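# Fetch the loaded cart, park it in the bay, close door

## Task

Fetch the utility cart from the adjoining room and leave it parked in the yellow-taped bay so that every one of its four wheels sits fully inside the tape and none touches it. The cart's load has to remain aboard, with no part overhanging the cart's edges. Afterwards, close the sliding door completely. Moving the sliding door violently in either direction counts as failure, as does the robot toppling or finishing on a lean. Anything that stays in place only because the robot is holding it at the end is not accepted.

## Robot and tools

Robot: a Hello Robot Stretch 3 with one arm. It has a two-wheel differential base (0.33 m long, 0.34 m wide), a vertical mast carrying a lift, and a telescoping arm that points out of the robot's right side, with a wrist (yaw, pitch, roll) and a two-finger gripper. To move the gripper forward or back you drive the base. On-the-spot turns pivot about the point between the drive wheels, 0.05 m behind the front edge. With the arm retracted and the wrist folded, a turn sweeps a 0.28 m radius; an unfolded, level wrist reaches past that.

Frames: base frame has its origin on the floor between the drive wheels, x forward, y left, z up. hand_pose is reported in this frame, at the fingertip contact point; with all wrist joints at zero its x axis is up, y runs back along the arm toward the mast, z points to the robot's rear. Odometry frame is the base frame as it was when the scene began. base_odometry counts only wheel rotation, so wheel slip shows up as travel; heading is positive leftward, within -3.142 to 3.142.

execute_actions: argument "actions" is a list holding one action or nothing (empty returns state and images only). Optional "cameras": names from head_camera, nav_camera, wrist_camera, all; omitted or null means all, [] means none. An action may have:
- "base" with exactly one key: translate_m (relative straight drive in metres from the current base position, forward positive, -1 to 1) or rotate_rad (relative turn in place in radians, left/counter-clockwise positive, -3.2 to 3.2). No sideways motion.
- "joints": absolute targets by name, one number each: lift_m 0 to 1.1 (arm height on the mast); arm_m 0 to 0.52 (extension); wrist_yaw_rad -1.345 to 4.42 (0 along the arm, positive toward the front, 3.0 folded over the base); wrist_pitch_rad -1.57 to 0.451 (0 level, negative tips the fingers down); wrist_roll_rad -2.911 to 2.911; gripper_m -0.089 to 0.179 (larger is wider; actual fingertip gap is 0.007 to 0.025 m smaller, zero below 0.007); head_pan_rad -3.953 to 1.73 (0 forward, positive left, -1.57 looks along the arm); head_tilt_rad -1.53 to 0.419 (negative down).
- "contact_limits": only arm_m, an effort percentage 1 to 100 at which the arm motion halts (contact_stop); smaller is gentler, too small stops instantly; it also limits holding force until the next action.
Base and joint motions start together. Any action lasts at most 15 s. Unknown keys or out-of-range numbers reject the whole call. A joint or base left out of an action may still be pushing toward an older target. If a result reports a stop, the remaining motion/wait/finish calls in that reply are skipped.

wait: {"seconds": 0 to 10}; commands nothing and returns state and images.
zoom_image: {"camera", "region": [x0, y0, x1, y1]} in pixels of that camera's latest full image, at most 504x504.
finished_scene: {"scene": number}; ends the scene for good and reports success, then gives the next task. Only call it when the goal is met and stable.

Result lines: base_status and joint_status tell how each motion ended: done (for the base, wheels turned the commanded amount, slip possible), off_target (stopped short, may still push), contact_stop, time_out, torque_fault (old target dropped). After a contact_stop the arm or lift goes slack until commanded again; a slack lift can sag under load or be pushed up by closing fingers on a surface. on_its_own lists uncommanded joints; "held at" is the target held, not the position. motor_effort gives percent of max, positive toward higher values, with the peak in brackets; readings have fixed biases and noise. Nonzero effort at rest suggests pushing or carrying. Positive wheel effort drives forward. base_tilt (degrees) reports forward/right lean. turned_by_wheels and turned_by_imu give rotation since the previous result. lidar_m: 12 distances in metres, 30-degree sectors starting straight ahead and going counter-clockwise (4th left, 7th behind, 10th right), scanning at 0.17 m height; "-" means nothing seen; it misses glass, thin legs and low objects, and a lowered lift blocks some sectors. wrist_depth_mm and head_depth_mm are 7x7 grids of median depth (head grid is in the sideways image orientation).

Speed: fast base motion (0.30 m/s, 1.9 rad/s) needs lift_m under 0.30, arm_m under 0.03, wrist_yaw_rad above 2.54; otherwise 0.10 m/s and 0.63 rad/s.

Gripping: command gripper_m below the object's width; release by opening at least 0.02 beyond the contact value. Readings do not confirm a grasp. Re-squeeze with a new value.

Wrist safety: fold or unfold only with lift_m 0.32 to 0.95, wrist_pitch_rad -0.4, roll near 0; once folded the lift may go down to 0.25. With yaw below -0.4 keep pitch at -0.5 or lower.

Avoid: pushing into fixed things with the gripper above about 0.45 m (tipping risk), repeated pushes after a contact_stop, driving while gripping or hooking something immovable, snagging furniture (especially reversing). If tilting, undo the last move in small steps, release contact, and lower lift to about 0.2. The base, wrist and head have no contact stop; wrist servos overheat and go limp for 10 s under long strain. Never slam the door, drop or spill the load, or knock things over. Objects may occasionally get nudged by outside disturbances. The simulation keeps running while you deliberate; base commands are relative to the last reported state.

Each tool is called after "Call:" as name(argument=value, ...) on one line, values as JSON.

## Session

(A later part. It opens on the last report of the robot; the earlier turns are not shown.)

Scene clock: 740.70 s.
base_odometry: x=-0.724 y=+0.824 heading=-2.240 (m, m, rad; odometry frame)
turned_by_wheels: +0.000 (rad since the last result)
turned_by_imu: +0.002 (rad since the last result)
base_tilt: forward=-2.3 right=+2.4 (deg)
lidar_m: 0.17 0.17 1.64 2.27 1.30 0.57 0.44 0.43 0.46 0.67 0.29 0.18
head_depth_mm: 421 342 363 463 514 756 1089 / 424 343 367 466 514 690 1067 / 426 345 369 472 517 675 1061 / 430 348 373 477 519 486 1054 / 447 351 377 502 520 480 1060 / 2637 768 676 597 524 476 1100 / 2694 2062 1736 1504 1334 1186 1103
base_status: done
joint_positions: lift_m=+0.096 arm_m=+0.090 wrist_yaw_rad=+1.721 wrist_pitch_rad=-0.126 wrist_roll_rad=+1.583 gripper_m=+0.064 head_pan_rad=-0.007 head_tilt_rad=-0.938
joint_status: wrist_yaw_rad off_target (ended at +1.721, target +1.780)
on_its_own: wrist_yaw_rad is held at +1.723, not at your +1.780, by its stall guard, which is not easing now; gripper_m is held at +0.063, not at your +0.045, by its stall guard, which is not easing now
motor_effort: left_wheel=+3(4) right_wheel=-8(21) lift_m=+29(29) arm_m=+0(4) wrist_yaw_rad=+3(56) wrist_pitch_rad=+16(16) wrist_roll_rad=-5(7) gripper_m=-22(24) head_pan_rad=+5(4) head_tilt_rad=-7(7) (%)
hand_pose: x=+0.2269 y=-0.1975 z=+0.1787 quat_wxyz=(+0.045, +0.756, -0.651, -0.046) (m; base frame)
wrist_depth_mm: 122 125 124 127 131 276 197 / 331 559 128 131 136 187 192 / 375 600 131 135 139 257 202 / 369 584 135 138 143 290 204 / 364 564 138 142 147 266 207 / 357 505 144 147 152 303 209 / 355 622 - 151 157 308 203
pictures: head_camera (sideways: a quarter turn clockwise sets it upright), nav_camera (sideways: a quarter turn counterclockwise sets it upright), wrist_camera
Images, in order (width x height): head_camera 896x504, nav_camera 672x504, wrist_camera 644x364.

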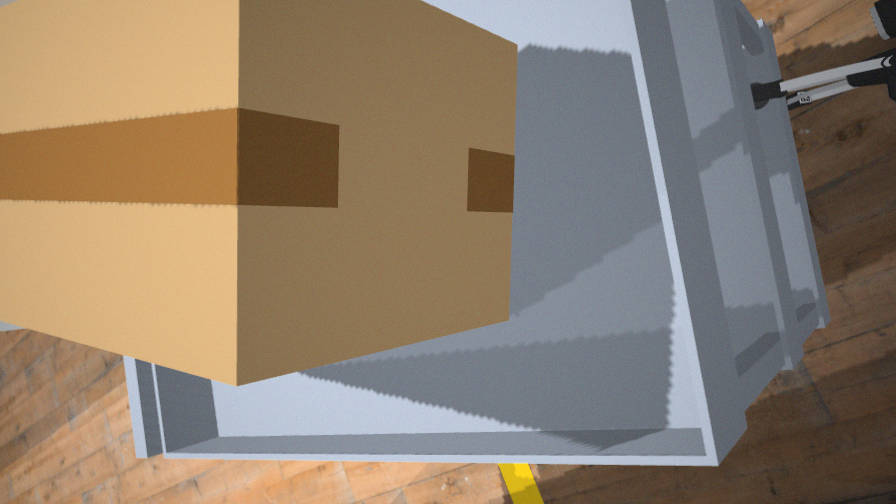

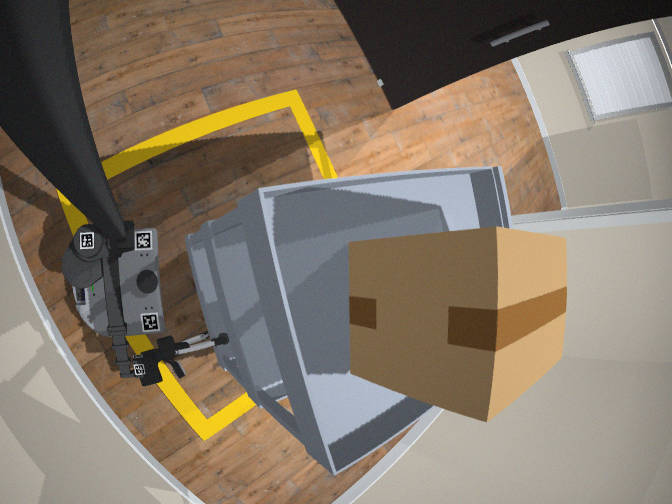

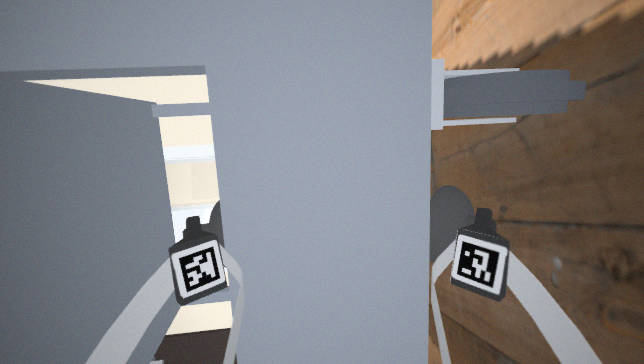

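Call:
execute_actions(actions=[{"base":{"rotate_rad":-0.2},"joints":{"wrist_yaw_rad":1.74}}])

Call:
execute_actions(actions=[{"base":{"translate_m":-0.12},"joints":{"wrist_yaw_rad":1.76,"head_pan_rad":0.3,"head_tilt_rad":-1.0}}])

Scene clock: 753.97 s.
base_odometry: x=-0.724 y=+0.824 heading=-2.440 (m, m, rad; odometry frame)
turned_by_wheels: -0.200 (rad since the last result)
turned_by_imu: -0.197 (rad since the last result)
base_tilt: forward=-2.4 right=+2.4 (deg)
lidar_m: - - 0.15 1.97 2.24 0.70 0.47 0.43 0.44 0.56 0.30 0.15
head_depth_mm: 1677 352 341 561 512 736 1095 / 439 344 334 431 514 483 1079 / 427 346 328 420 509 469 1050 / 430 348 321 410 510 465 958 / 434 350 317 400 504 465 697 / 437 353 318 393 515 467 440 / 1535 708 650 598 526 454 1061
base_status: done
joint_positions: lift_m=+0.096 arm_m=+0.090 wrist_yaw_rad=+1.788 wrist_pitch_rad=-0.127 wrist_roll_rad=+1.576 gripper_m=+0.064 head_pan_rad=-0.007 head_tilt_rad=-0.939
joint_status: wrist_yaw_rad off_target (ended at +1.788, target +1.740)
on_its_own: gripper_m is held at +0.063, not at your +0.045, by its stall guard, which is not easing now; wrist_yaw_rad is at rest, and its effort (-61) is outside its rest range (-12 to +12)
motor_effort: left_wheel=+5(9) right_wheel=-6(20) lift_m=+29(29) arm_m=+3(3) wrist_yaw_rad=-61(69) wrist_pitch_rad=+16(16) wrist_roll_rad=-3(5) gripper_m=-23(22) head_pan_rad=+4(5) head_tilt_rad=-7(7) (%)
hand_pose: x=+0.2239 y=-0.1807 z=+0.1787 quat_wxyz=(+0.048, +0.778, -0.625, -0.042) (m; base frame)
wrist_depth_mm: 132 135 134 137 142 279 198 / 134 138 136 139 143 252 199 / 385 - 137 140 145 201 199 / 369 588 139 142 146 290 204 / 362 568 140 143 147 264 207 / 357 509 142 145 149 303 210 / 352 619 723 146 151 305 202
pictures: head_camera (sideways: a quarter turn clockwise sets it upright), nav_camera (sideways: a quarter turn counterclockwise sets it upright), wrist_camera
Images, in order (width x height): head_camera 896x504, nav_camera 672x504, wrist_camera 644x364.

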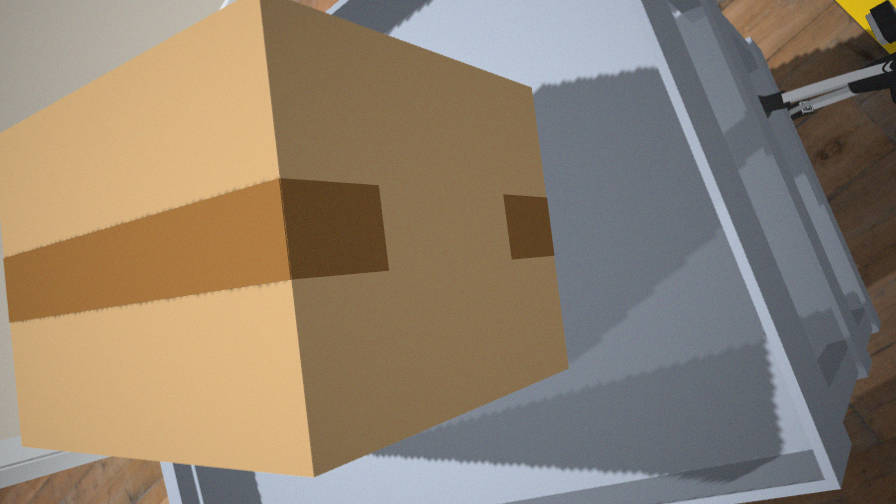

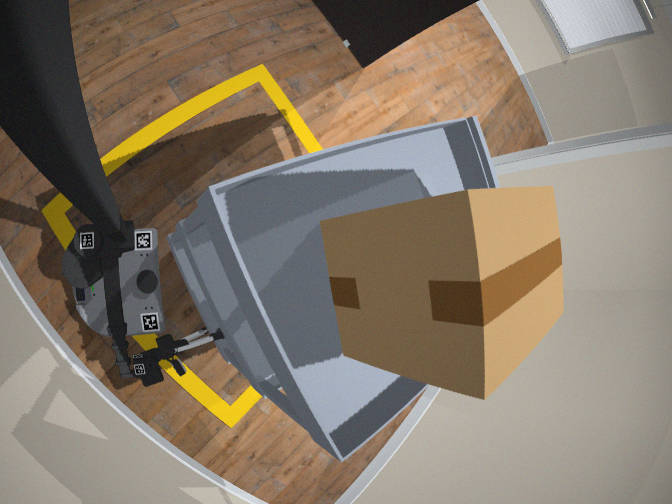

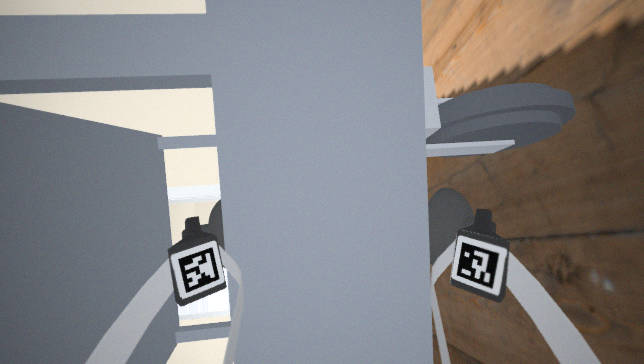

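Scene clock: 756.40 s.
base_odometry: x=-0.633 y=+0.902 heading=-2.439 (m, m, rad; odometry frame)
turned_by_wheels: +0.000 (rad since the last result)
turned_by_imu: +0.001 (rad since the last result)
base_tilt: forward=-2.4 right=+2.4 (deg)
lidar_m: 0.15 0.15 0.17 2.17 2.17 0.54 0.36 0.34 0.34 0.43 0.29 0.17
head_depth_mm: 377 316 344 436 501 471 1052 / 379 318 359 459 503 472 1074 / 1596 327 373 487 505 712 1087 / 1667 747 651 569 506 675 1089 / 2388 1950 652 561 500 600 1112 / 2388 2012 1701 1513 1331 1207 1101 / 2407 2013 1735 1519 1344 1210 1095
base_status: done
joint_positions: lift_m=+0.096 arm_m=+0.090 wrist_yaw_rad=+1.700 wrist_pitch_rad=-0.127 wrist_roll_rad=+1.586 gripper_m=+0.064 head_pan_rad=+0.293 head_tilt_rad=-0.988
joint_status: wrist_yaw_rad off_target (ended at +1.700, target +1.760); the others done
on_its_own: wrist_yaw_rad is held at +1.700, not at your +1.760, by its stall guard, which is not easing now; gripper_m is held at +0.063, not at your +0.045, by its stall guard, which is not easing now
motor_effort: left_wheel=+2(3) right_wheel=-5(19) lift_m=+29(29) arm_m=+0(3) wrist_yaw_rad=+1(60) wrist_pitch_rad=+16(16) wrist_roll_rad=-6(8) gripper_m=-23(23) head_pan_rad=+5(32) head_tilt_rad=-7(15) (%)
hand_pose: x=+0.2277 y=-0.2028 z=+0.1787 quat_wxyz=(+0.043, +0.749, -0.659, -0.047) (m; base frame)
wrist_depth_mm: 131 134 133 136 141 276 197 / 137 142 135 138 142 250 192 / 374 695 136 139 144 222 203 / 369 588 139 141 146 292 204 / 363 569 140 143 147 265 207 / 358 508 142 145 150 302 210 / 354 615 723 147 152 309 203
pictures: head_camera (sideways: a quarter turn clockwise sets it upright), nav_camera (sideways: a quarter turn counterclockwise sets it upright), wrist_camera
Images, in order (width x height): head_camera 896x504, nav_camera 672x504, wrist_camera 644x364.

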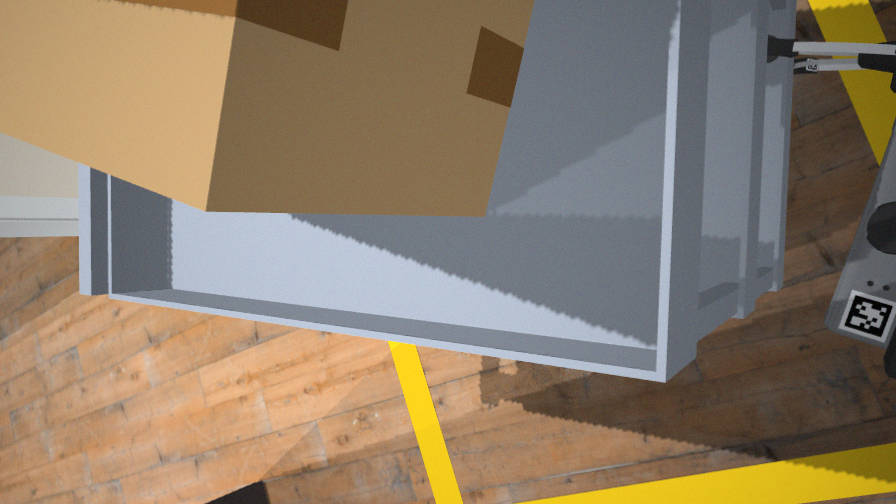

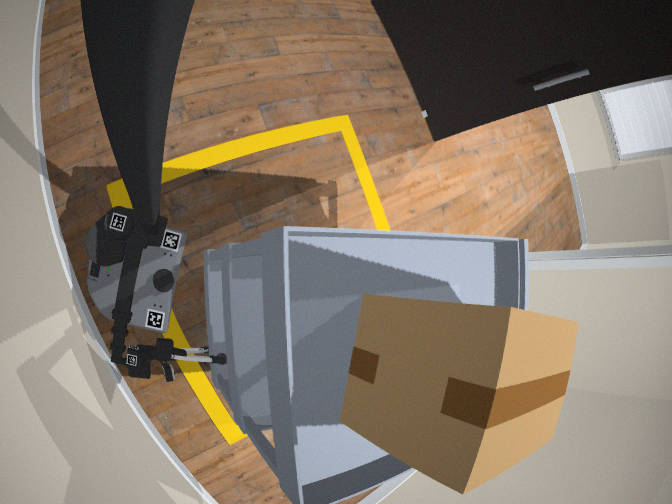

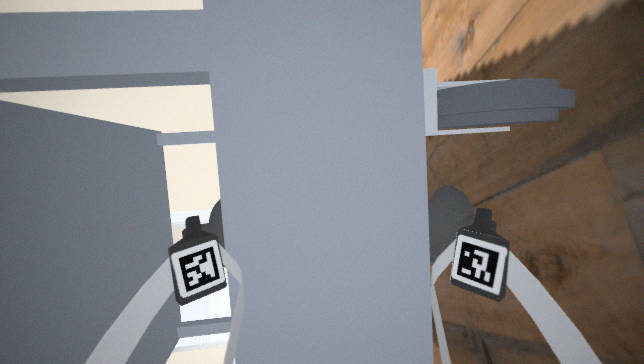

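Call:
execute_actions(actions=[{"joints":{"gripper_m":0.14,"wrist_yaw_rad":1.70,"head_pan_rad":-0.6,"head_tilt_rad":-1.2}}])

Scene clock: 772.20 s.
base_odometry: x=-0.633 y=+0.902 heading=-2.439 (m, m, rad; odometry frame)
turned_by_wheels: +0.000 (rad since the last result)
turned_by_imu: +0.000 (rad since the last result)
base_tilt: forward=-2.4 right=+2.4 (deg)
lidar_m: 0.15 0.15 0.17 2.17 2.17 0.54 0.36 0.34 0.34 0.43 0.29 0.17
head_depth_mm: 1600 1559 1429 1327 1243 1127 1010 / 1649 1564 556 1312 1254 1174 - / 1678 572 546 837 1234 - - / 1710 583 548 516 1068 1194 - / 363 420 525 510 748 1158 1105 / 311 374 468 512 476 765 1110 / 290 344 423 504 478 460 1107
base_status: not commanded
joint_positions: lift_m=+0.096 arm_m=+0.090 wrist_yaw_rad=+1.701 wrist_pitch_rad=-0.121 wrist_roll_rad=+1.577 gripper_m=+0.140 head_pan_rad=-0.593 head_tilt_rad=-1.185
joint_status: all done
motor_effort: left_wheel=+2(3) right_wheel=-3(9) lift_m=+29(29) arm_m=+0(1) wrist_yaw_rad=-1(5) wrist_pitch_rad=+13(19) wrist_roll_rad=-3(6) gripper_m=+1(96) head_pan_rad=-6(51) head_tilt_rad=-9(33) (%)
hand_pose: x=+0.2279 y=-0.2025 z=+0.1800 quat_wxyz=(+0.044, +0.750, -0.659, -0.042) (m; base frame)
wrist_depth_mm: 131 134 132 135 139 282 200 / 140 144 134 137 141 253 195 / 370 680 136 138 143 246 197 / 365 572 138 141 145 293 207 / 357 481 140 142 147 - 209 / 347 - - 144 149 346 202 / 325 540 734 146 151 305 223
pictures: head_camera (sideways: a quarter turn clockwise sets it upright), nav_camera (sideways: a quarter turn counterclockwise sets it upright), wrist_camera
Images, in order (width x height): head_camera 896x504, nav_camera 672x504, wrist_camera 644x364.

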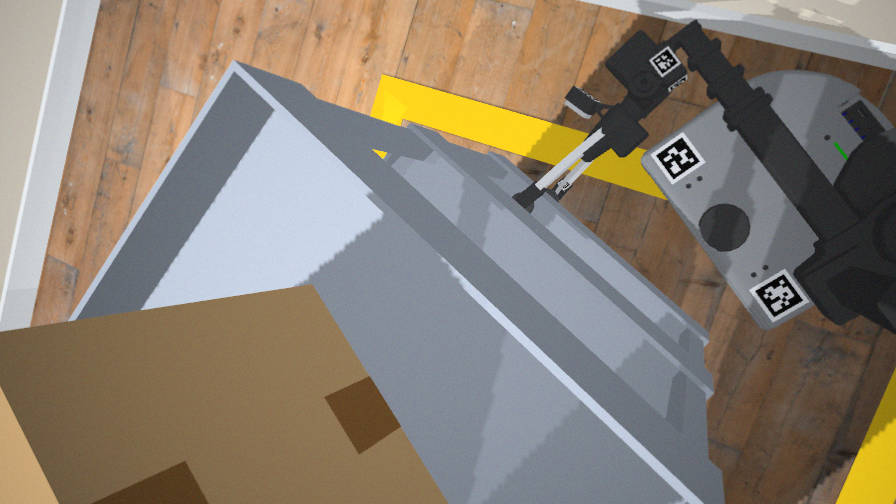

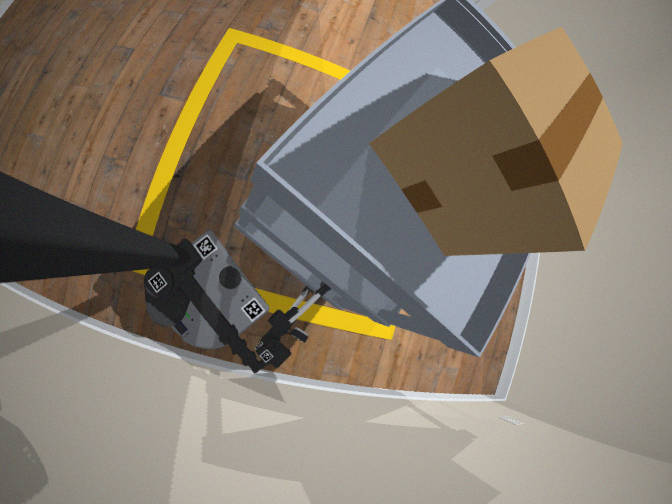

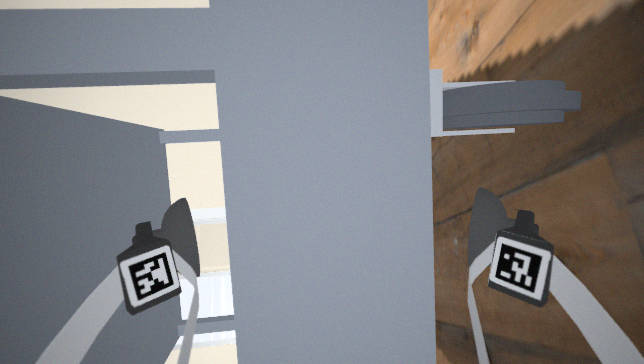

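Call:
execute_actions(actions=[{"base":{"translate_m":-0.05}}], cameras=["wrist_camera"])

Call:
execute_actions(actions=[{"base":{"rotate_rad":-0.2}}])

Scene clock: 786.07 s.
base_odometry: x=-0.595 y=+0.934 heading=-2.439 (m, m, rad; odometry frame)
turned_by_wheels: +0.000 (rad since the last result)
turned_by_imu: +0.001 (rad since the last result)
base_tilt: forward=-2.4 right=+2.4 (deg)
lidar_m: 0.19 0.19 1.70 2.22 2.03 0.48 0.32 0.30 0.30 0.38 0.38 0.22
head_depth_mm: 1630 1555 1437 1329 1228 1045 910 / 1649 1531 1427 1330 1254 1173 - / 1673 571 566 1051 1236 - - / 1695 587 549 843 1211 1195 - / 620 584 548 510 811 1165 1104 / 369 442 535 512 779 1156 1110 / 343 406 498 513 468 1171 1114
base_status: done
joint_positions: lift_m=+0.096 arm_m=+0.090 wrist_yaw_rad=+1.701 wrist_pitch_rad=-0.121 wrist_roll_rad=+1.577 gripper_m=+0.140 head_pan_rad=-0.593 head_tilt_rad=-1.185
joint_status: not commanded
motor_effort: left_wheel=+2(4) right_wheel=-2(6) lift_m=+29(29) arm_m=+0(0) wrist_yaw_rad=-1(0) wrist_pitch_rad=+13(13) wrist_roll_rad=-3(3) gripper_m=+0(0) head_pan_rad=-3(5) head_tilt_rad=-9(9) (%)
hand_pose: x=+0.2280 y=-0.2025 z=+0.1801 quat_wxyz=(+0.044, +0.750, -0.659, -0.042) (m; base frame)
wrist_depth_mm: - 180 181 183 401 281 200 / 187 193 182 184 242 255 202 / 370 636 752 186 266 274 204 / 363 574 - 189 424 292 206 / 356 483 - 192 430 - 208 / 347 - - 194 438 348 202 / 326 542 - 197 416 306 224
pictures: wrist_camera
Images, in order (width x height): wrist_camera 644x364.

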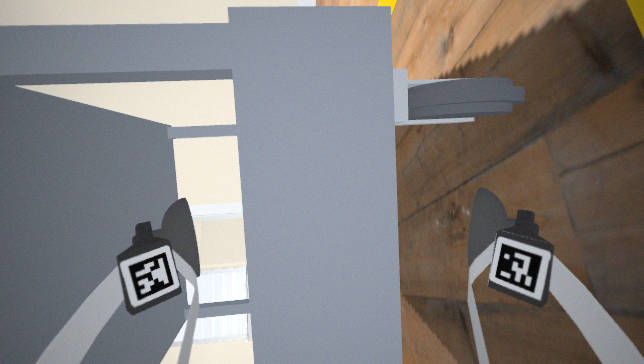

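Scene clock: 787.30 s.
base_odometry: x=-0.595 y=+0.934 heading=-2.639 (m, m, rad; odometry frame)
turned_by_wheels: -0.200 (rad since the last result)
turned_by_imu: -0.200 (rad since the last result)
base_tilt: forward=-2.4 right=+2.3 (deg)
lidar_m: 0.20 0.19 0.21 1.89 2.15 0.66 0.35 0.30 0.30 0.34 0.83 0.26
head_depth_mm: 1559 1447 1329 1238 1105 978 954 / 1646 1558 1448 1340 1250 1174 - / 1676 1557 1450 1333 1247 - - / 1680 561 629 875 1227 1193 - / 1696 581 548 835 819 1165 1104 / 1706 594 546 508 789 1056 1111 / 1699 447 518 513 457 767 1116
base_status: done
joint_positions: lift_m=+0.096 arm_m=+0.090 wrist_yaw_rad=+1.701 wrist_pitch_rad=-0.121 wrist_roll_rad=+1.577 gripper_m=+0.140 head_pan_rad=-0.593 head_tilt_rad=-1.185
joint_status: not commanded
motor_effort: left_wheel=+2(5) right_wheel=-3(4) lift_m=+29(29) arm_m=-1(0) wrist_yaw_rad=+0(0) wrist_pitch_rad=+13(13) wrist_roll_rad=-3(3) gripper_m=+0(1) head_pan_rad=-4(5) head_tilt_rad=-8(9) (%)
hand_pose: x=+0.2280 y=-0.2025 z=+0.1801 quat_wxyz=(+0.044, +0.750, -0.659, -0.042) (m; base frame)
wrist_depth_mm: - - - - 476 280 200 / - - - - 487 286 202 / - 247 253 254 495 291 205 / 353 566 - 249 337 293 206 / 358 483 - 245 479 - 209 / 346 - - 240 483 347 202 / 325 538 - 236 498 306 224
pictures: head_camera (sideways: a quarter turn clockwise sets it upright), nav_camera (sideways: a quarter turn counterclockwise sets it upright), wrist_camera
Images, in order (width x height): head_camera 896x504, nav_camera 672x504, wrist_camera 644x364.

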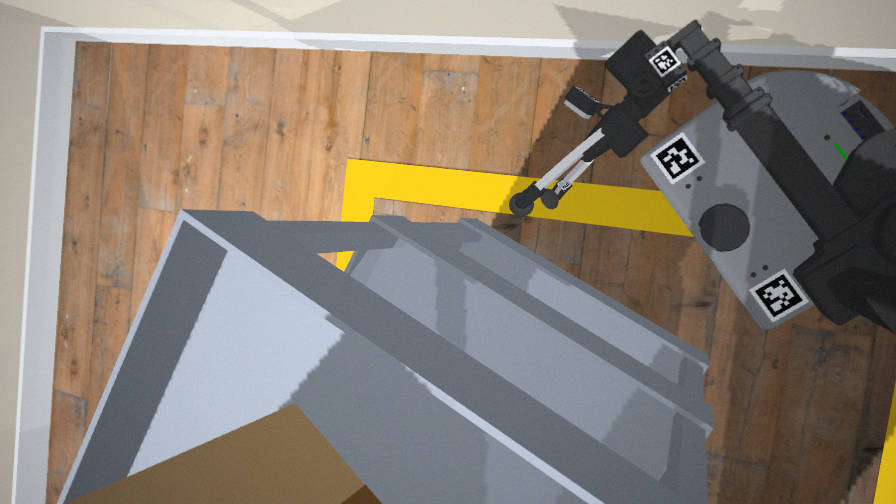

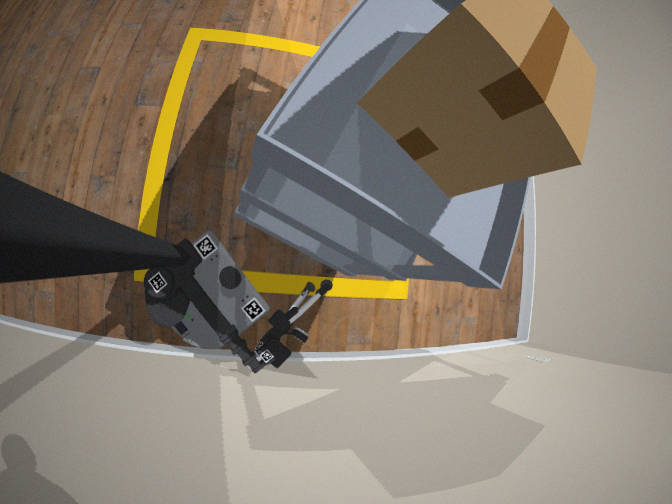

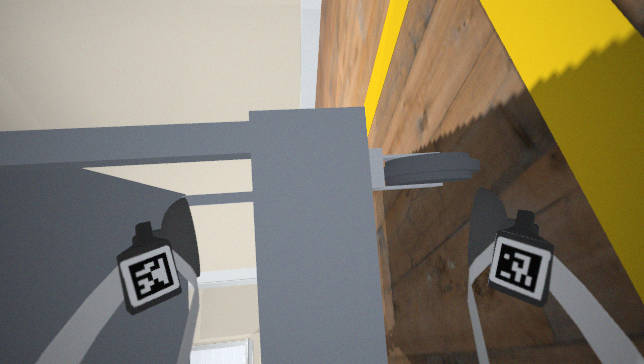

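Call:
execute_actions(actions=[{"joints":{"lift_m":0.4,"gripper_m":0.05,"wrist_pitch_rad":-0.4,"wrist_roll_rad":0.0}}], cameras=[])

Call:
execute_actions(actions=[{"joints":{"arm_m":0.0,"wrist_yaw_rad":3.0}}], cameras=["nav_camera"])

Call:
execute_actions(actions=[{"base":{"rotate_rad":-0.72},"joints":{"lift_m":0.27}}])

Scene clock: 801.83 s.
base_odometry: x=-0.595 y=+0.934 heading=-2.639 (m, m, rad; odometry frame)
turned_by_wheels: +0.000 (rad since the last result)
turned_by_imu: +0.001 (rad since the last result)
base_tilt: forward=-2.4 right=+2.4 (deg)
lidar_m: 0.20 0.19 0.21 1.89 2.15 0.66 0.36 0.30 0.30 0.33 0.55 0.26
head_depth_mm: 1569 1440 1322 1222 1150 1073 924 / 1641 1567 1439 1336 1253 1183 - / 1660 1562 1448 1339 1243 - - / 1679 561 626 878 1230 1199 - / 1697 583 546 836 817 1161 1112 / 1699 591 547 508 785 1060 1103 / 1691 448 520 514 458 771 1110
base_status: not commanded
joint_positions: lift_m=+0.399 arm_m=+0.090 wrist_yaw_rad=+1.701 wrist_pitch_rad=-0.414 wrist_roll_rad=+0.004 gripper_m=+0.050 head_pan_rad=-0.593 head_tilt_rad=-1.185
joint_status: all done
motor_effort: left_wheel=+2(2) right_wheel=-3(3) lift_m=+34(37) arm_m=+0(0) wrist_yaw_rad=-1(0) wrist_pitch_rad=+9(10) wrist_roll_rad=-2(2) gripper_m=+1(95) head_pan_rad=-5(5) head_tilt_rad=-9(8) (%)
hand_pose: x=+0.2017 y=-0.2061 z=+0.4128 quat_wxyz=(+0.565, +0.617, -0.348, +0.423) (m; base frame)
wrist_depth_mm: 169 179 193 210 - - - / 182 194 213 - - - - / - 777 812 - - - - / 654 646 642 604 843 836 824 / 519 531 532 500 - 701 690 / 458 456 401 391 590 601 596 / 402 398 379 523 529 525 518
pictures: none
No camera images: the call's "cameras" was empty. Leave "cameras" out to get every camera's image.

Scene clock: 803.70 s.
base_odometry: x=-0.595 y=+0.934 heading=-2.639 (m, m, rad; odometry frame)
turned_by_wheels: +0.000 (rad since the last result)
turned_by_imu: +0.000 (rad since the last result)
base_tilt: forward=-2.4 right=+2.3 (deg)
lidar_m: 0.20 0.19 0.21 1.88 2.14 0.66 0.36 0.30 0.30 0.34 0.55 0.26
head_depth_mm: 1565 1442 1321 1236 1123 988 930 / 1646 1563 1446 1339 1252 - - / 1660 1574 1446 1339 1249 - - / 1681 561 629 876 1225 1186 - / 1687 582 548 837 818 1169 1110 / 1689 593 548 507 789 1059 1107 / 1690 446 520 515 457 766 1109
base_status: not commanded
joint_positions: lift_m=+0.399 arm_m=+0.002 wrist_yaw_rad=+2.998 wrist_pitch_rad=-0.414 wrist_roll_rad=+0.003 gripper_m=+0.050 head_pan_rad=-0.593 head_tilt_rad=-1.185
joint_status: all done
joint sent to its limit — the command would take arm_m past its lower limit, so that joint was sent only as far as its limit.
motor_effort: left_wheel=+2(2) right_wheel=-2(3) lift_m=+33(33) arm_m=-3(3) wrist_yaw_rad=+2(3) wrist_pitch_rad=+9(9) wrist_roll_rad=-1(2) gripper_m=+1(1) head_pan_rad=-5(4) head_tilt_rad=-8(9) (%)
hand_pose: x=+0.0110 y=+0.0755 z=+0.4128 quat_wxyz=(+0.195, +0.701, +0.095, +0.679) (m; base frame)
wrist_depth_mm: - - - - - 205 165 / - - - - - 220 175 / - - - - - 242 - / 922 915 909 875 873 290 562 / 758 747 - 727 - 434 495 / 643 640 - 613 576 428 423 / 551 563 - 569 519 366 371
pictures: nav_camera (sideways: a quarter turn counterclockwise sets it upright)
Images, in order (width x height): nav_camera 672x504.

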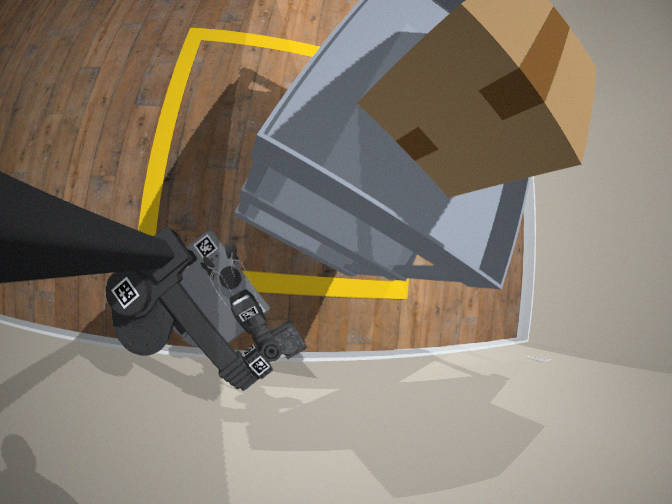

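Scene clock: 806.07 s.
base_odometry: x=-0.595 y=+0.934 heading=+2.924 (m, m, rad; odometry frame)
turned_by_wheels: -0.720 (rad since the last result)
turned_by_imu: -0.721 (rad since the last result)
base_tilt: forward=-2.3 right=+2.3 (deg)
lidar_m: 0.32 0.21 0.19 0.20 1.75 2.21 1.09 0.41 0.31 0.30 0.31 0.43
head_depth_mm: 363 421 500 614 798 1066 1088 / 415 490 600 776 1063 - - / 482 590 754 1050 1234 - - / 576 734 1014 1311 1252 1198 - / 716 975 1411 1353 1253 1175 1108 / 947 1443 1471 1356 1092 1009 758 / 1388 1604 1474 832 790 748 702
base_status: done
joint_positions: lift_m=+0.271 arm_m=+0.002 wrist_yaw_rad=+2.998 wrist_pitch_rad=-0.415 wrist_roll_rad=+0.003 gripper_m=+0.050 head_pan_rad=-0.594 head_tilt_rad=-1.185
joint_status: all done
motor_effort: left_wheel=+2(6) right_wheel=-2(7) lift_m=+8(32) arm_m=-3(3) wrist_yaw_rad=+2(3) wrist_pitch_rad=+9(9) wrist_roll_rad=-2(2) gripper_m=-1(0) head_pan_rad=-3(3) head_tilt_rad=-9(8) (%)
hand_pose: x=+0.0108 y=+0.0754 z=+0.2841 quat_wxyz=(+0.195, +0.701, +0.096, +0.679) (m; base frame)
wrist_depth_mm: - - - - 773 751 699 / - - - 506 675 656 598 / 908 869 850 463 503 493 478 / 687 687 670 320 400 396 388 / 575 563 - 348 - 291 267 / 485 504 - - 443 442 305 / - - - - 401 394 392
pictures: head_camera (sideways: a quarter turn clockwise sets it upright), nav_camera (sideways: a quarter turn counterclockwise sets it upright), wrist_camera
Images, in order (width x height): head_camera 896x504, nav_camera 672x504, wrist_camera 644x364.

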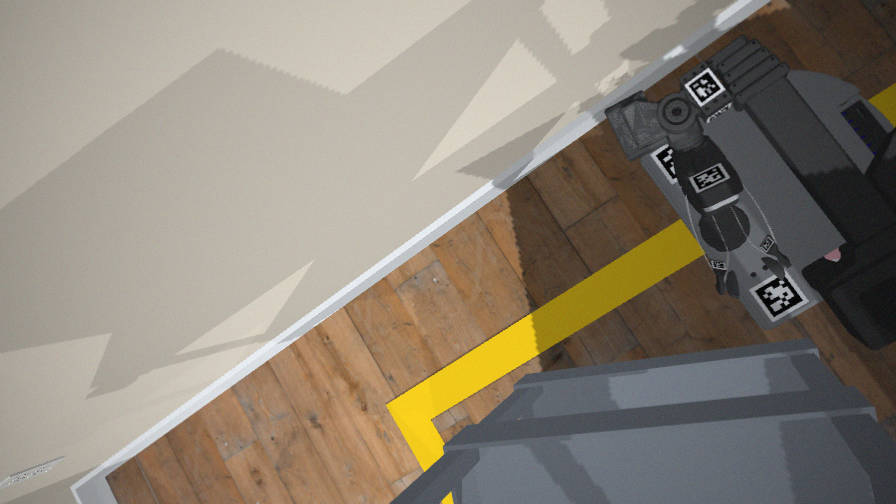

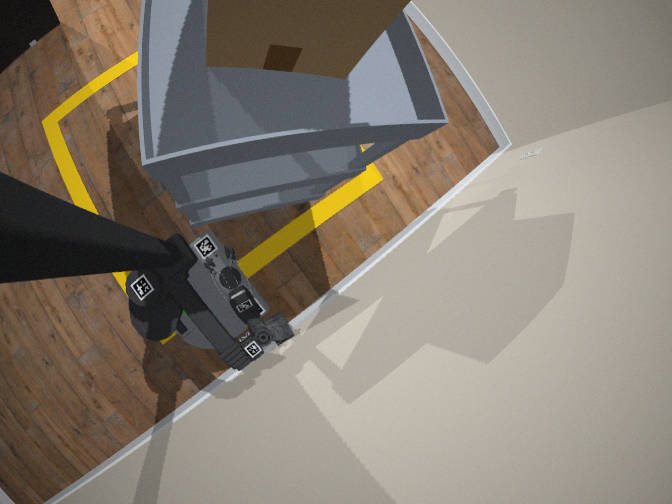

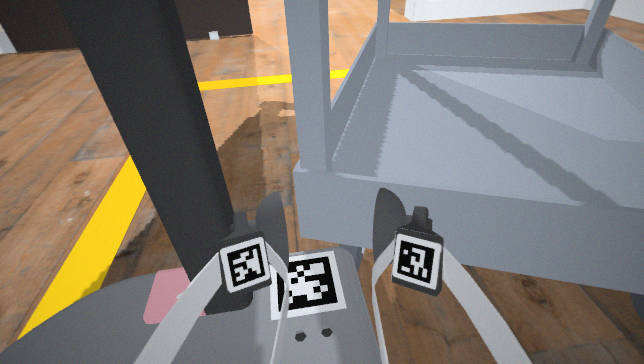

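Call:
execute_actions(actions=[{"base":{"translate_m":-0.2},"joints":{"head_pan_rad":1.0,"head_tilt_rad":-1.0}}])

Scene clock: 810.33 s.
base_odometry: x=-0.399 y=+0.891 heading=+2.924 (m, m, rad; odometry frame)
turned_by_wheels: +0.000 (rad since the last result)
turned_by_imu: +0.001 (rad since the last result)
base_tilt: forward=-2.4 right=+2.4 (deg)
lidar_m: 0.44 0.29 0.29 1.68 1.75 2.00 1.07 0.41 0.30 0.29 0.31 0.42
head_depth_mm: 422 491 595 563 857 1173 1084 / 627 597 610 568 854 1171 1079 / 820 736 639 564 800 1155 1087 / 819 773 1063 1419 1307 1195 - / 2136 1954 1683 1488 1331 1199 - / 2344 1962 1691 1493 1332 1204 - / 2337 1985 1713 1501 1340 1224 -
base_status: done
joint_positions: lift_m=+0.271 arm_m=+0.002 wrist_yaw_rad=+2.999 wrist_pitch_rad=-0.415 wrist_roll_rad=+0.003 gripper_m=+0.050 head_pan_rad=+0.993 head_tilt_rad=-1.000
joint_status: all done
motor_effort: left_wheel=+2(5) right_wheel=-2(7) lift_m=+8(8) arm_m=-2(3) wrist_yaw_rad=+1(3) wrist_pitch_rad=+9(9) wrist_roll_rad=-1(1) gripper_m=-1(0) head_pan_rad=+4(52) head_tilt_rad=+1(20) (%)
hand_pose: x=+0.0107 y=+0.0754 z=+0.2841 quat_wxyz=(+0.195, +0.701, +0.096, +0.679) (m; base frame)
wrist_depth_mm: - - - - - 783 758 / - - - - - 515 630 / 910 861 853 836 812 380 482 / 700 693 677 656 648 352 321 / 577 563 - 547 - 498 486 / 486 508 - - 446 457 448 / - - - - 400 393 393
pictures: head_camera (sideways: a quarter turn clockwise sets it upright), nav_camera (sideways: a quarter turn counterclockwise sets it upright), wrist_camera
Images, in order (width x height): head_camera 896x504, nav_camera 672x504, wrist_camera 644x364.

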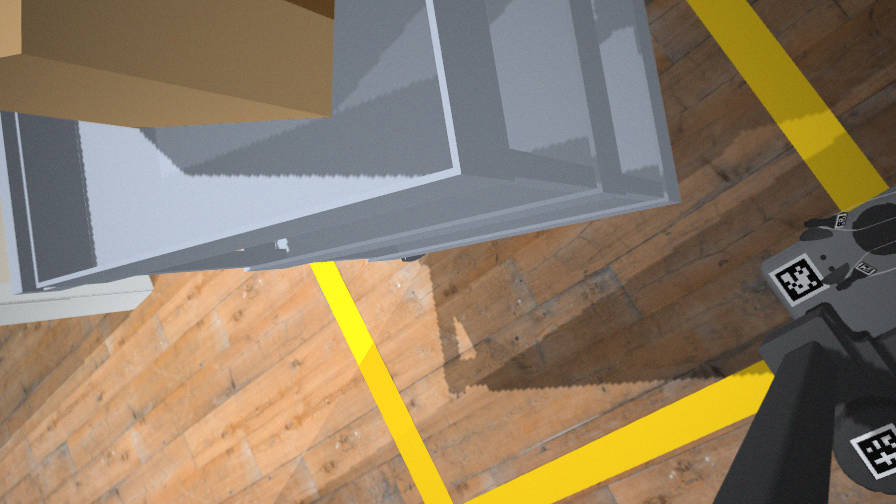

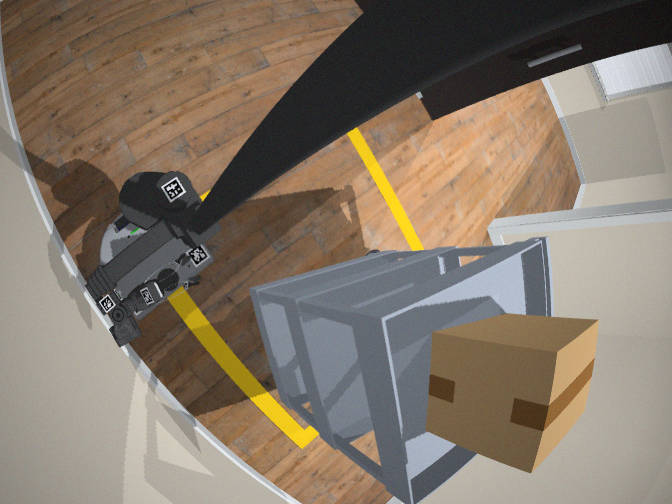

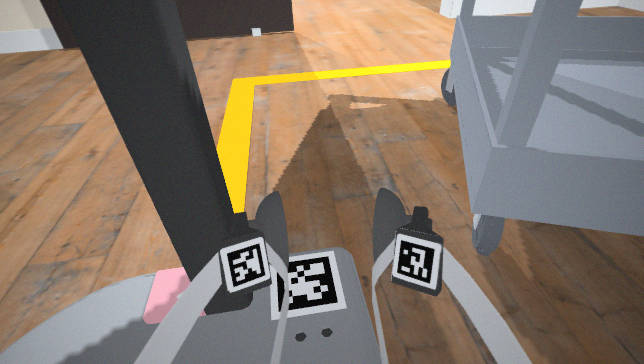

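Call:
execute_actions(actions=[{"base":{"translate_m":-0.55}}], cameras=[])

Call:
execute_actions(actions=[{"base":{"rotate_rad":0.6}}], cameras=[])

Call:
execute_actions(actions=[{"base":{"translate_m":0.3}}], cameras=[])

Call:
execute_actions(actions=[{"base":{"rotate_rad":0.97},"joints":{"head_pan_rad":-1.3,"head_tilt_rad":-0.9}}])

Scene clock: 825.37 s.
base_odometry: x=+0.138 y=+0.772 heading=+2.924 (m, m, rad; odometry frame)
turned_by_wheels: +0.000 (rad since the last result)
turned_by_imu: +0.002 (rad since the last result)
base_tilt: forward=-2.4 right=+2.3 (deg)
lidar_m: 0.79 0.78 1.74 1.69 1.82 1.44 1.03 0.39 0.29 0.28 0.30 0.41
head_depth_mm: 2203 1829 1485 1464 1308 1178 1081 / 2134 1911 1661 1473 1321 1187 1087 / 2170 1924 1660 1476 1317 1195 1084 / 2309 1930 1675 1472 1315 1194 - / 2334 1960 1683 1487 1319 1208 - / 1697 1872 1702 1497 1336 1216 - / 1537 1766 1718 1492 1343 1225 -
base_status: done
joint_positions: lift_m=+0.271 arm_m=+0.002 wrist_yaw_rad=+2.999 wrist_pitch_rad=-0.415 wrist_roll_rad=+0.003 gripper_m=+0.050 head_pan_rad=+0.993 head_tilt_rad=-1.000
joint_status: not commanded
motor_effort: left_wheel=+2(4) right_wheel=-1(7) lift_m=+7(8) arm_m=-3(2) wrist_yaw_rad=+2(2) wrist_pitch_rad=+9(9) wrist_roll_rad=-1(1) gripper_m=+0(1) head_pan_rad=+4(3) head_tilt_rad=+0(1) (%)
hand_pose: x=+0.0107 y=+0.0754 z=+0.2841 quat_wxyz=(+0.195, +0.701, +0.096, +0.679) (m; base frame)
wrist_depth_mm: - - - - - - - / - - - - - - 964 / 897 855 857 838 807 800 773 / 691 684 682 656 655 633 622 / 572 561 - 547 - 530 522 / 489 510 - - 444 455 447 / - - - - 402 395 392
pictures: none
No camera images: the call's "cameras" was empty. Leave "cameras" out to get every camera's image.

Scene clock: 826.87 s.
base_odometry: x=+0.138 y=+0.772 heading=-2.759 (m, m, rad; odometry frame)
turned_by_wheels: +0.600 (rad since the last result)
turned_by_imu: +0.601 (rad since the last result)
base_tilt: forward=-2.4 right=+2.4 (deg)
lidar_m: 0.82 1.72 1.69 1.81 1.41 0.82 0.37 0.29 0.28 0.30 0.45 0.78
head_depth_mm: 1566 1812 1650 1456 1303 1177 1078 / 1569 1809 1659 1471 1308 1187 1085 / 1579 1828 1678 1470 1315 1188 1084 / 1587 1839 1686 1487 1317 1193 - / 1577 1854 1701 1490 1328 1202 - / 1619 1873 1691 1488 1336 1206 - / 1666 1884 1718 1498 1339 1227 -
base_status: done
joint_positions: lift_m=+0.271 arm_m=+0.002 wrist_yaw_rad=+2.999 wrist_pitch_rad=-0.415 wrist_roll_rad=+0.003 gripper_m=+0.050 head_pan_rad=+0.993 head_tilt_rad=-1.000
joint_status: not commanded
motor_effort: left_wheel=-1(6) right_wheel=+1(6) lift_m=+8(8) arm_m=-3(3) wrist_yaw_rad=+2(2) wrist_pitch_rad=+9(9) wrist_roll_rad=-2(1) gripper_m=+0(0) head_pan_rad=+4(5) head_tilt_rad=+1(0) (%)
hand_pose: x=+0.0107 y=+0.0754 z=+0.2841 quat_wxyz=(+0.195, +0.701, +0.096, +0.679) (m; base frame)
wrist_depth_mm: - - - - - - - / - - - - - - - / 903 854 844 831 816 789 771 / 696 688 669 659 649 633 621 / 574 564 - 551 - 530 519 / 488 509 - - 445 455 447 / - - - - 404 396 393
pictures: none
No camera images: the call's "cameras" was empty. Leave "cameras" out to get every camera's image.

Scene clock: 829.60 s.
base_odometry: x=-0.141 y=+0.660 heading=-2.759 (m, m, rad; odometry frame)
turned_by_wheels: +0.000 (rad since the last result)
turned_by_imu: +0.000 (rad since the last result)
base_tilt: forward=-2.4 right=+2.4 (deg)
lidar_m: 0.60 1.54 1.51 1.62 1.66 1.32 0.60 0.47 0.46 0.49 0.71 0.50
head_depth_mm: 2095 1898 1659 1466 1308 1182 1075 / 1413 1673 1653 1472 1318 1184 1084 / 1410 1683 1675 1468 1319 1188 1085 / 1423 1701 1681 1485 1324 1190 - / 1425 1691 1686 1499 1329 1200 - / 1426 1719 1703 1487 1323 1203 - / 1446 1743 1718 1493 1343 1227 -
base_status: done
joint_positions: lift_m=+0.271 arm_m=+0.002 wrist_yaw_rad=+2.999 wrist_pitch_rad=-0.415 wrist_roll_rad=+0.003 gripper_m=+0.050 head_pan_rad=+0.993 head_tilt_rad=-1.000
joint_status: not commanded
motor_effort: left_wheel=-1(5) right_wheel=+1(6) lift_m=+8(8) arm_m=-3(3) wrist_yaw_rad=+1(1) wrist_pitch_rad=+9(9) wrist_roll_rad=-1(1) gripper_m=+0(1) head_pan_rad=+4(4) head_tilt_rad=+0(0) (%)
hand_pose: x=+0.0107 y=+0.0754 z=+0.2841 quat_wxyz=(+0.195, +0.701, +0.096, +0.679) (m; base frame)
wrist_depth_mm: - - - - - - - / - - - - - - - / 901 854 839 815 805 789 772 / 698 685 676 657 644 640 615 / 572 565 - 546 - 532 519 / 486 512 - - 447 456 450 / - - - - 402 395 394
pictures: none
No camera images: the call's "cameras" was empty. Leave "cameras" out to get every camera's image.

Scene clock: 831.53 s.
base_odometry: x=-0.141 y=+0.660 heading=-1.789 (m, m, rad; odometry frame)
turned_by_wheels: +0.970 (rad since the last result)
turned_by_imu: +0.971 (rad since the last result)
base_tilt: forward=-2.4 right=+2.4 (deg)
lidar_m: 1.52 1.58 1.69 1.63 0.64 0.47 0.46 0.47 0.65 0.50 0.56 1.97
head_depth_mm: 1740 848 1090 1500 1366 1212 1092 / 668 783 726 1044 1327 1213 1122 / 611 718 680 922 1201 1225 - / 630 745 722 1032 1301 1239 1104 / 728 825 1128 1282 1368 1232 1105 / 975 874 1155 1415 1395 1240 1110 / 2099 891 1803 1615 1402 1242 1113
base_status: done
joint_positions: lift_m=+0.271 arm_m=+0.002 wrist_yaw_rad=+2.999 wrist_pitch_rad=-0.415 wrist_roll_rad=+0.003 gripper_m=+0.050 head_pan_rad=-1.293 head_tilt_rad=-0.902
joint_status: all done
motor_effort: left_wheel=-1(6) right_wheel=+1(7) lift_m=+8(8) arm_m=-2(3) wrist_yaw_rad=+2(2) wrist_pitch_rad=+9(9) wrist_roll_rad=-2(2) gripper_m=+0(0) head_pan_rad=-4(49) head_tilt_rad=+1(18) (%)
hand_pose: x=+0.0107 y=+0.0754 z=+0.2841 quat_wxyz=(+0.195, +0.701, +0.096, +0.679) (m; base frame)
wrist_depth_mm: 657 - - - - - - / 658 - - - - - - / 640 792 848 832 805 802 773 / 606 691 671 660 658 635 624 / 552 563 - 554 - 528 524 / 490 508 - - 446 459 446 / - - - - 403 396 394
pictures: head_camera (sideways: a quarter turn clockwise sets it upright), nav_camera (sideways: a quarter turn counterclockwise sets it upright), wrist_camera
Images, in order (width x height): head_camera 896x504, nav_camera 672x504, wrist_camera 644x364.

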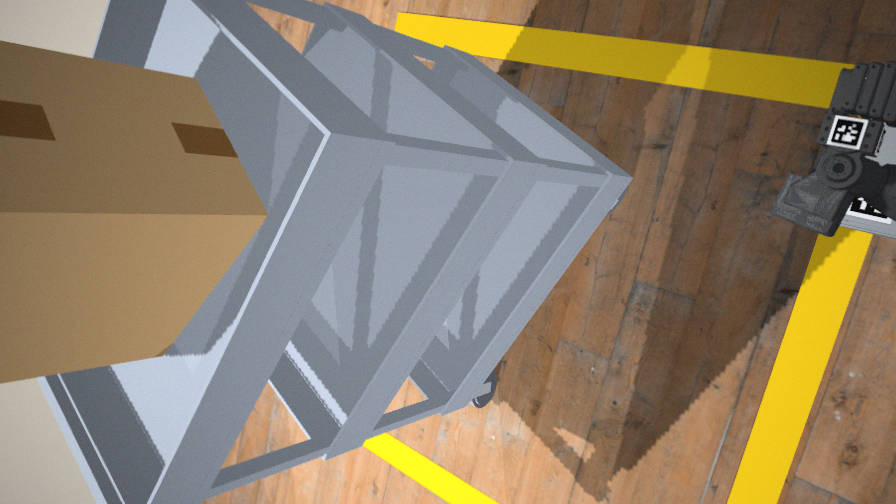

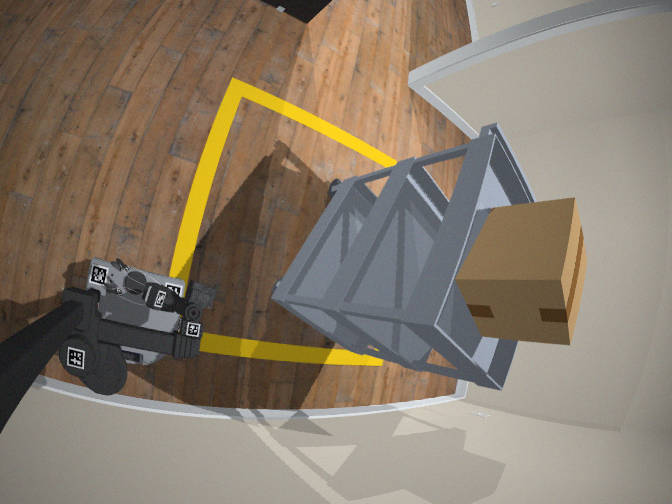

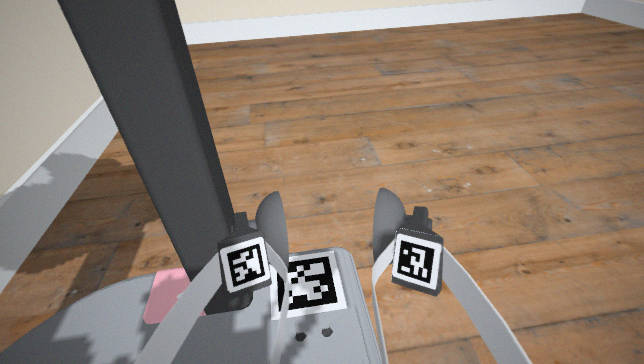

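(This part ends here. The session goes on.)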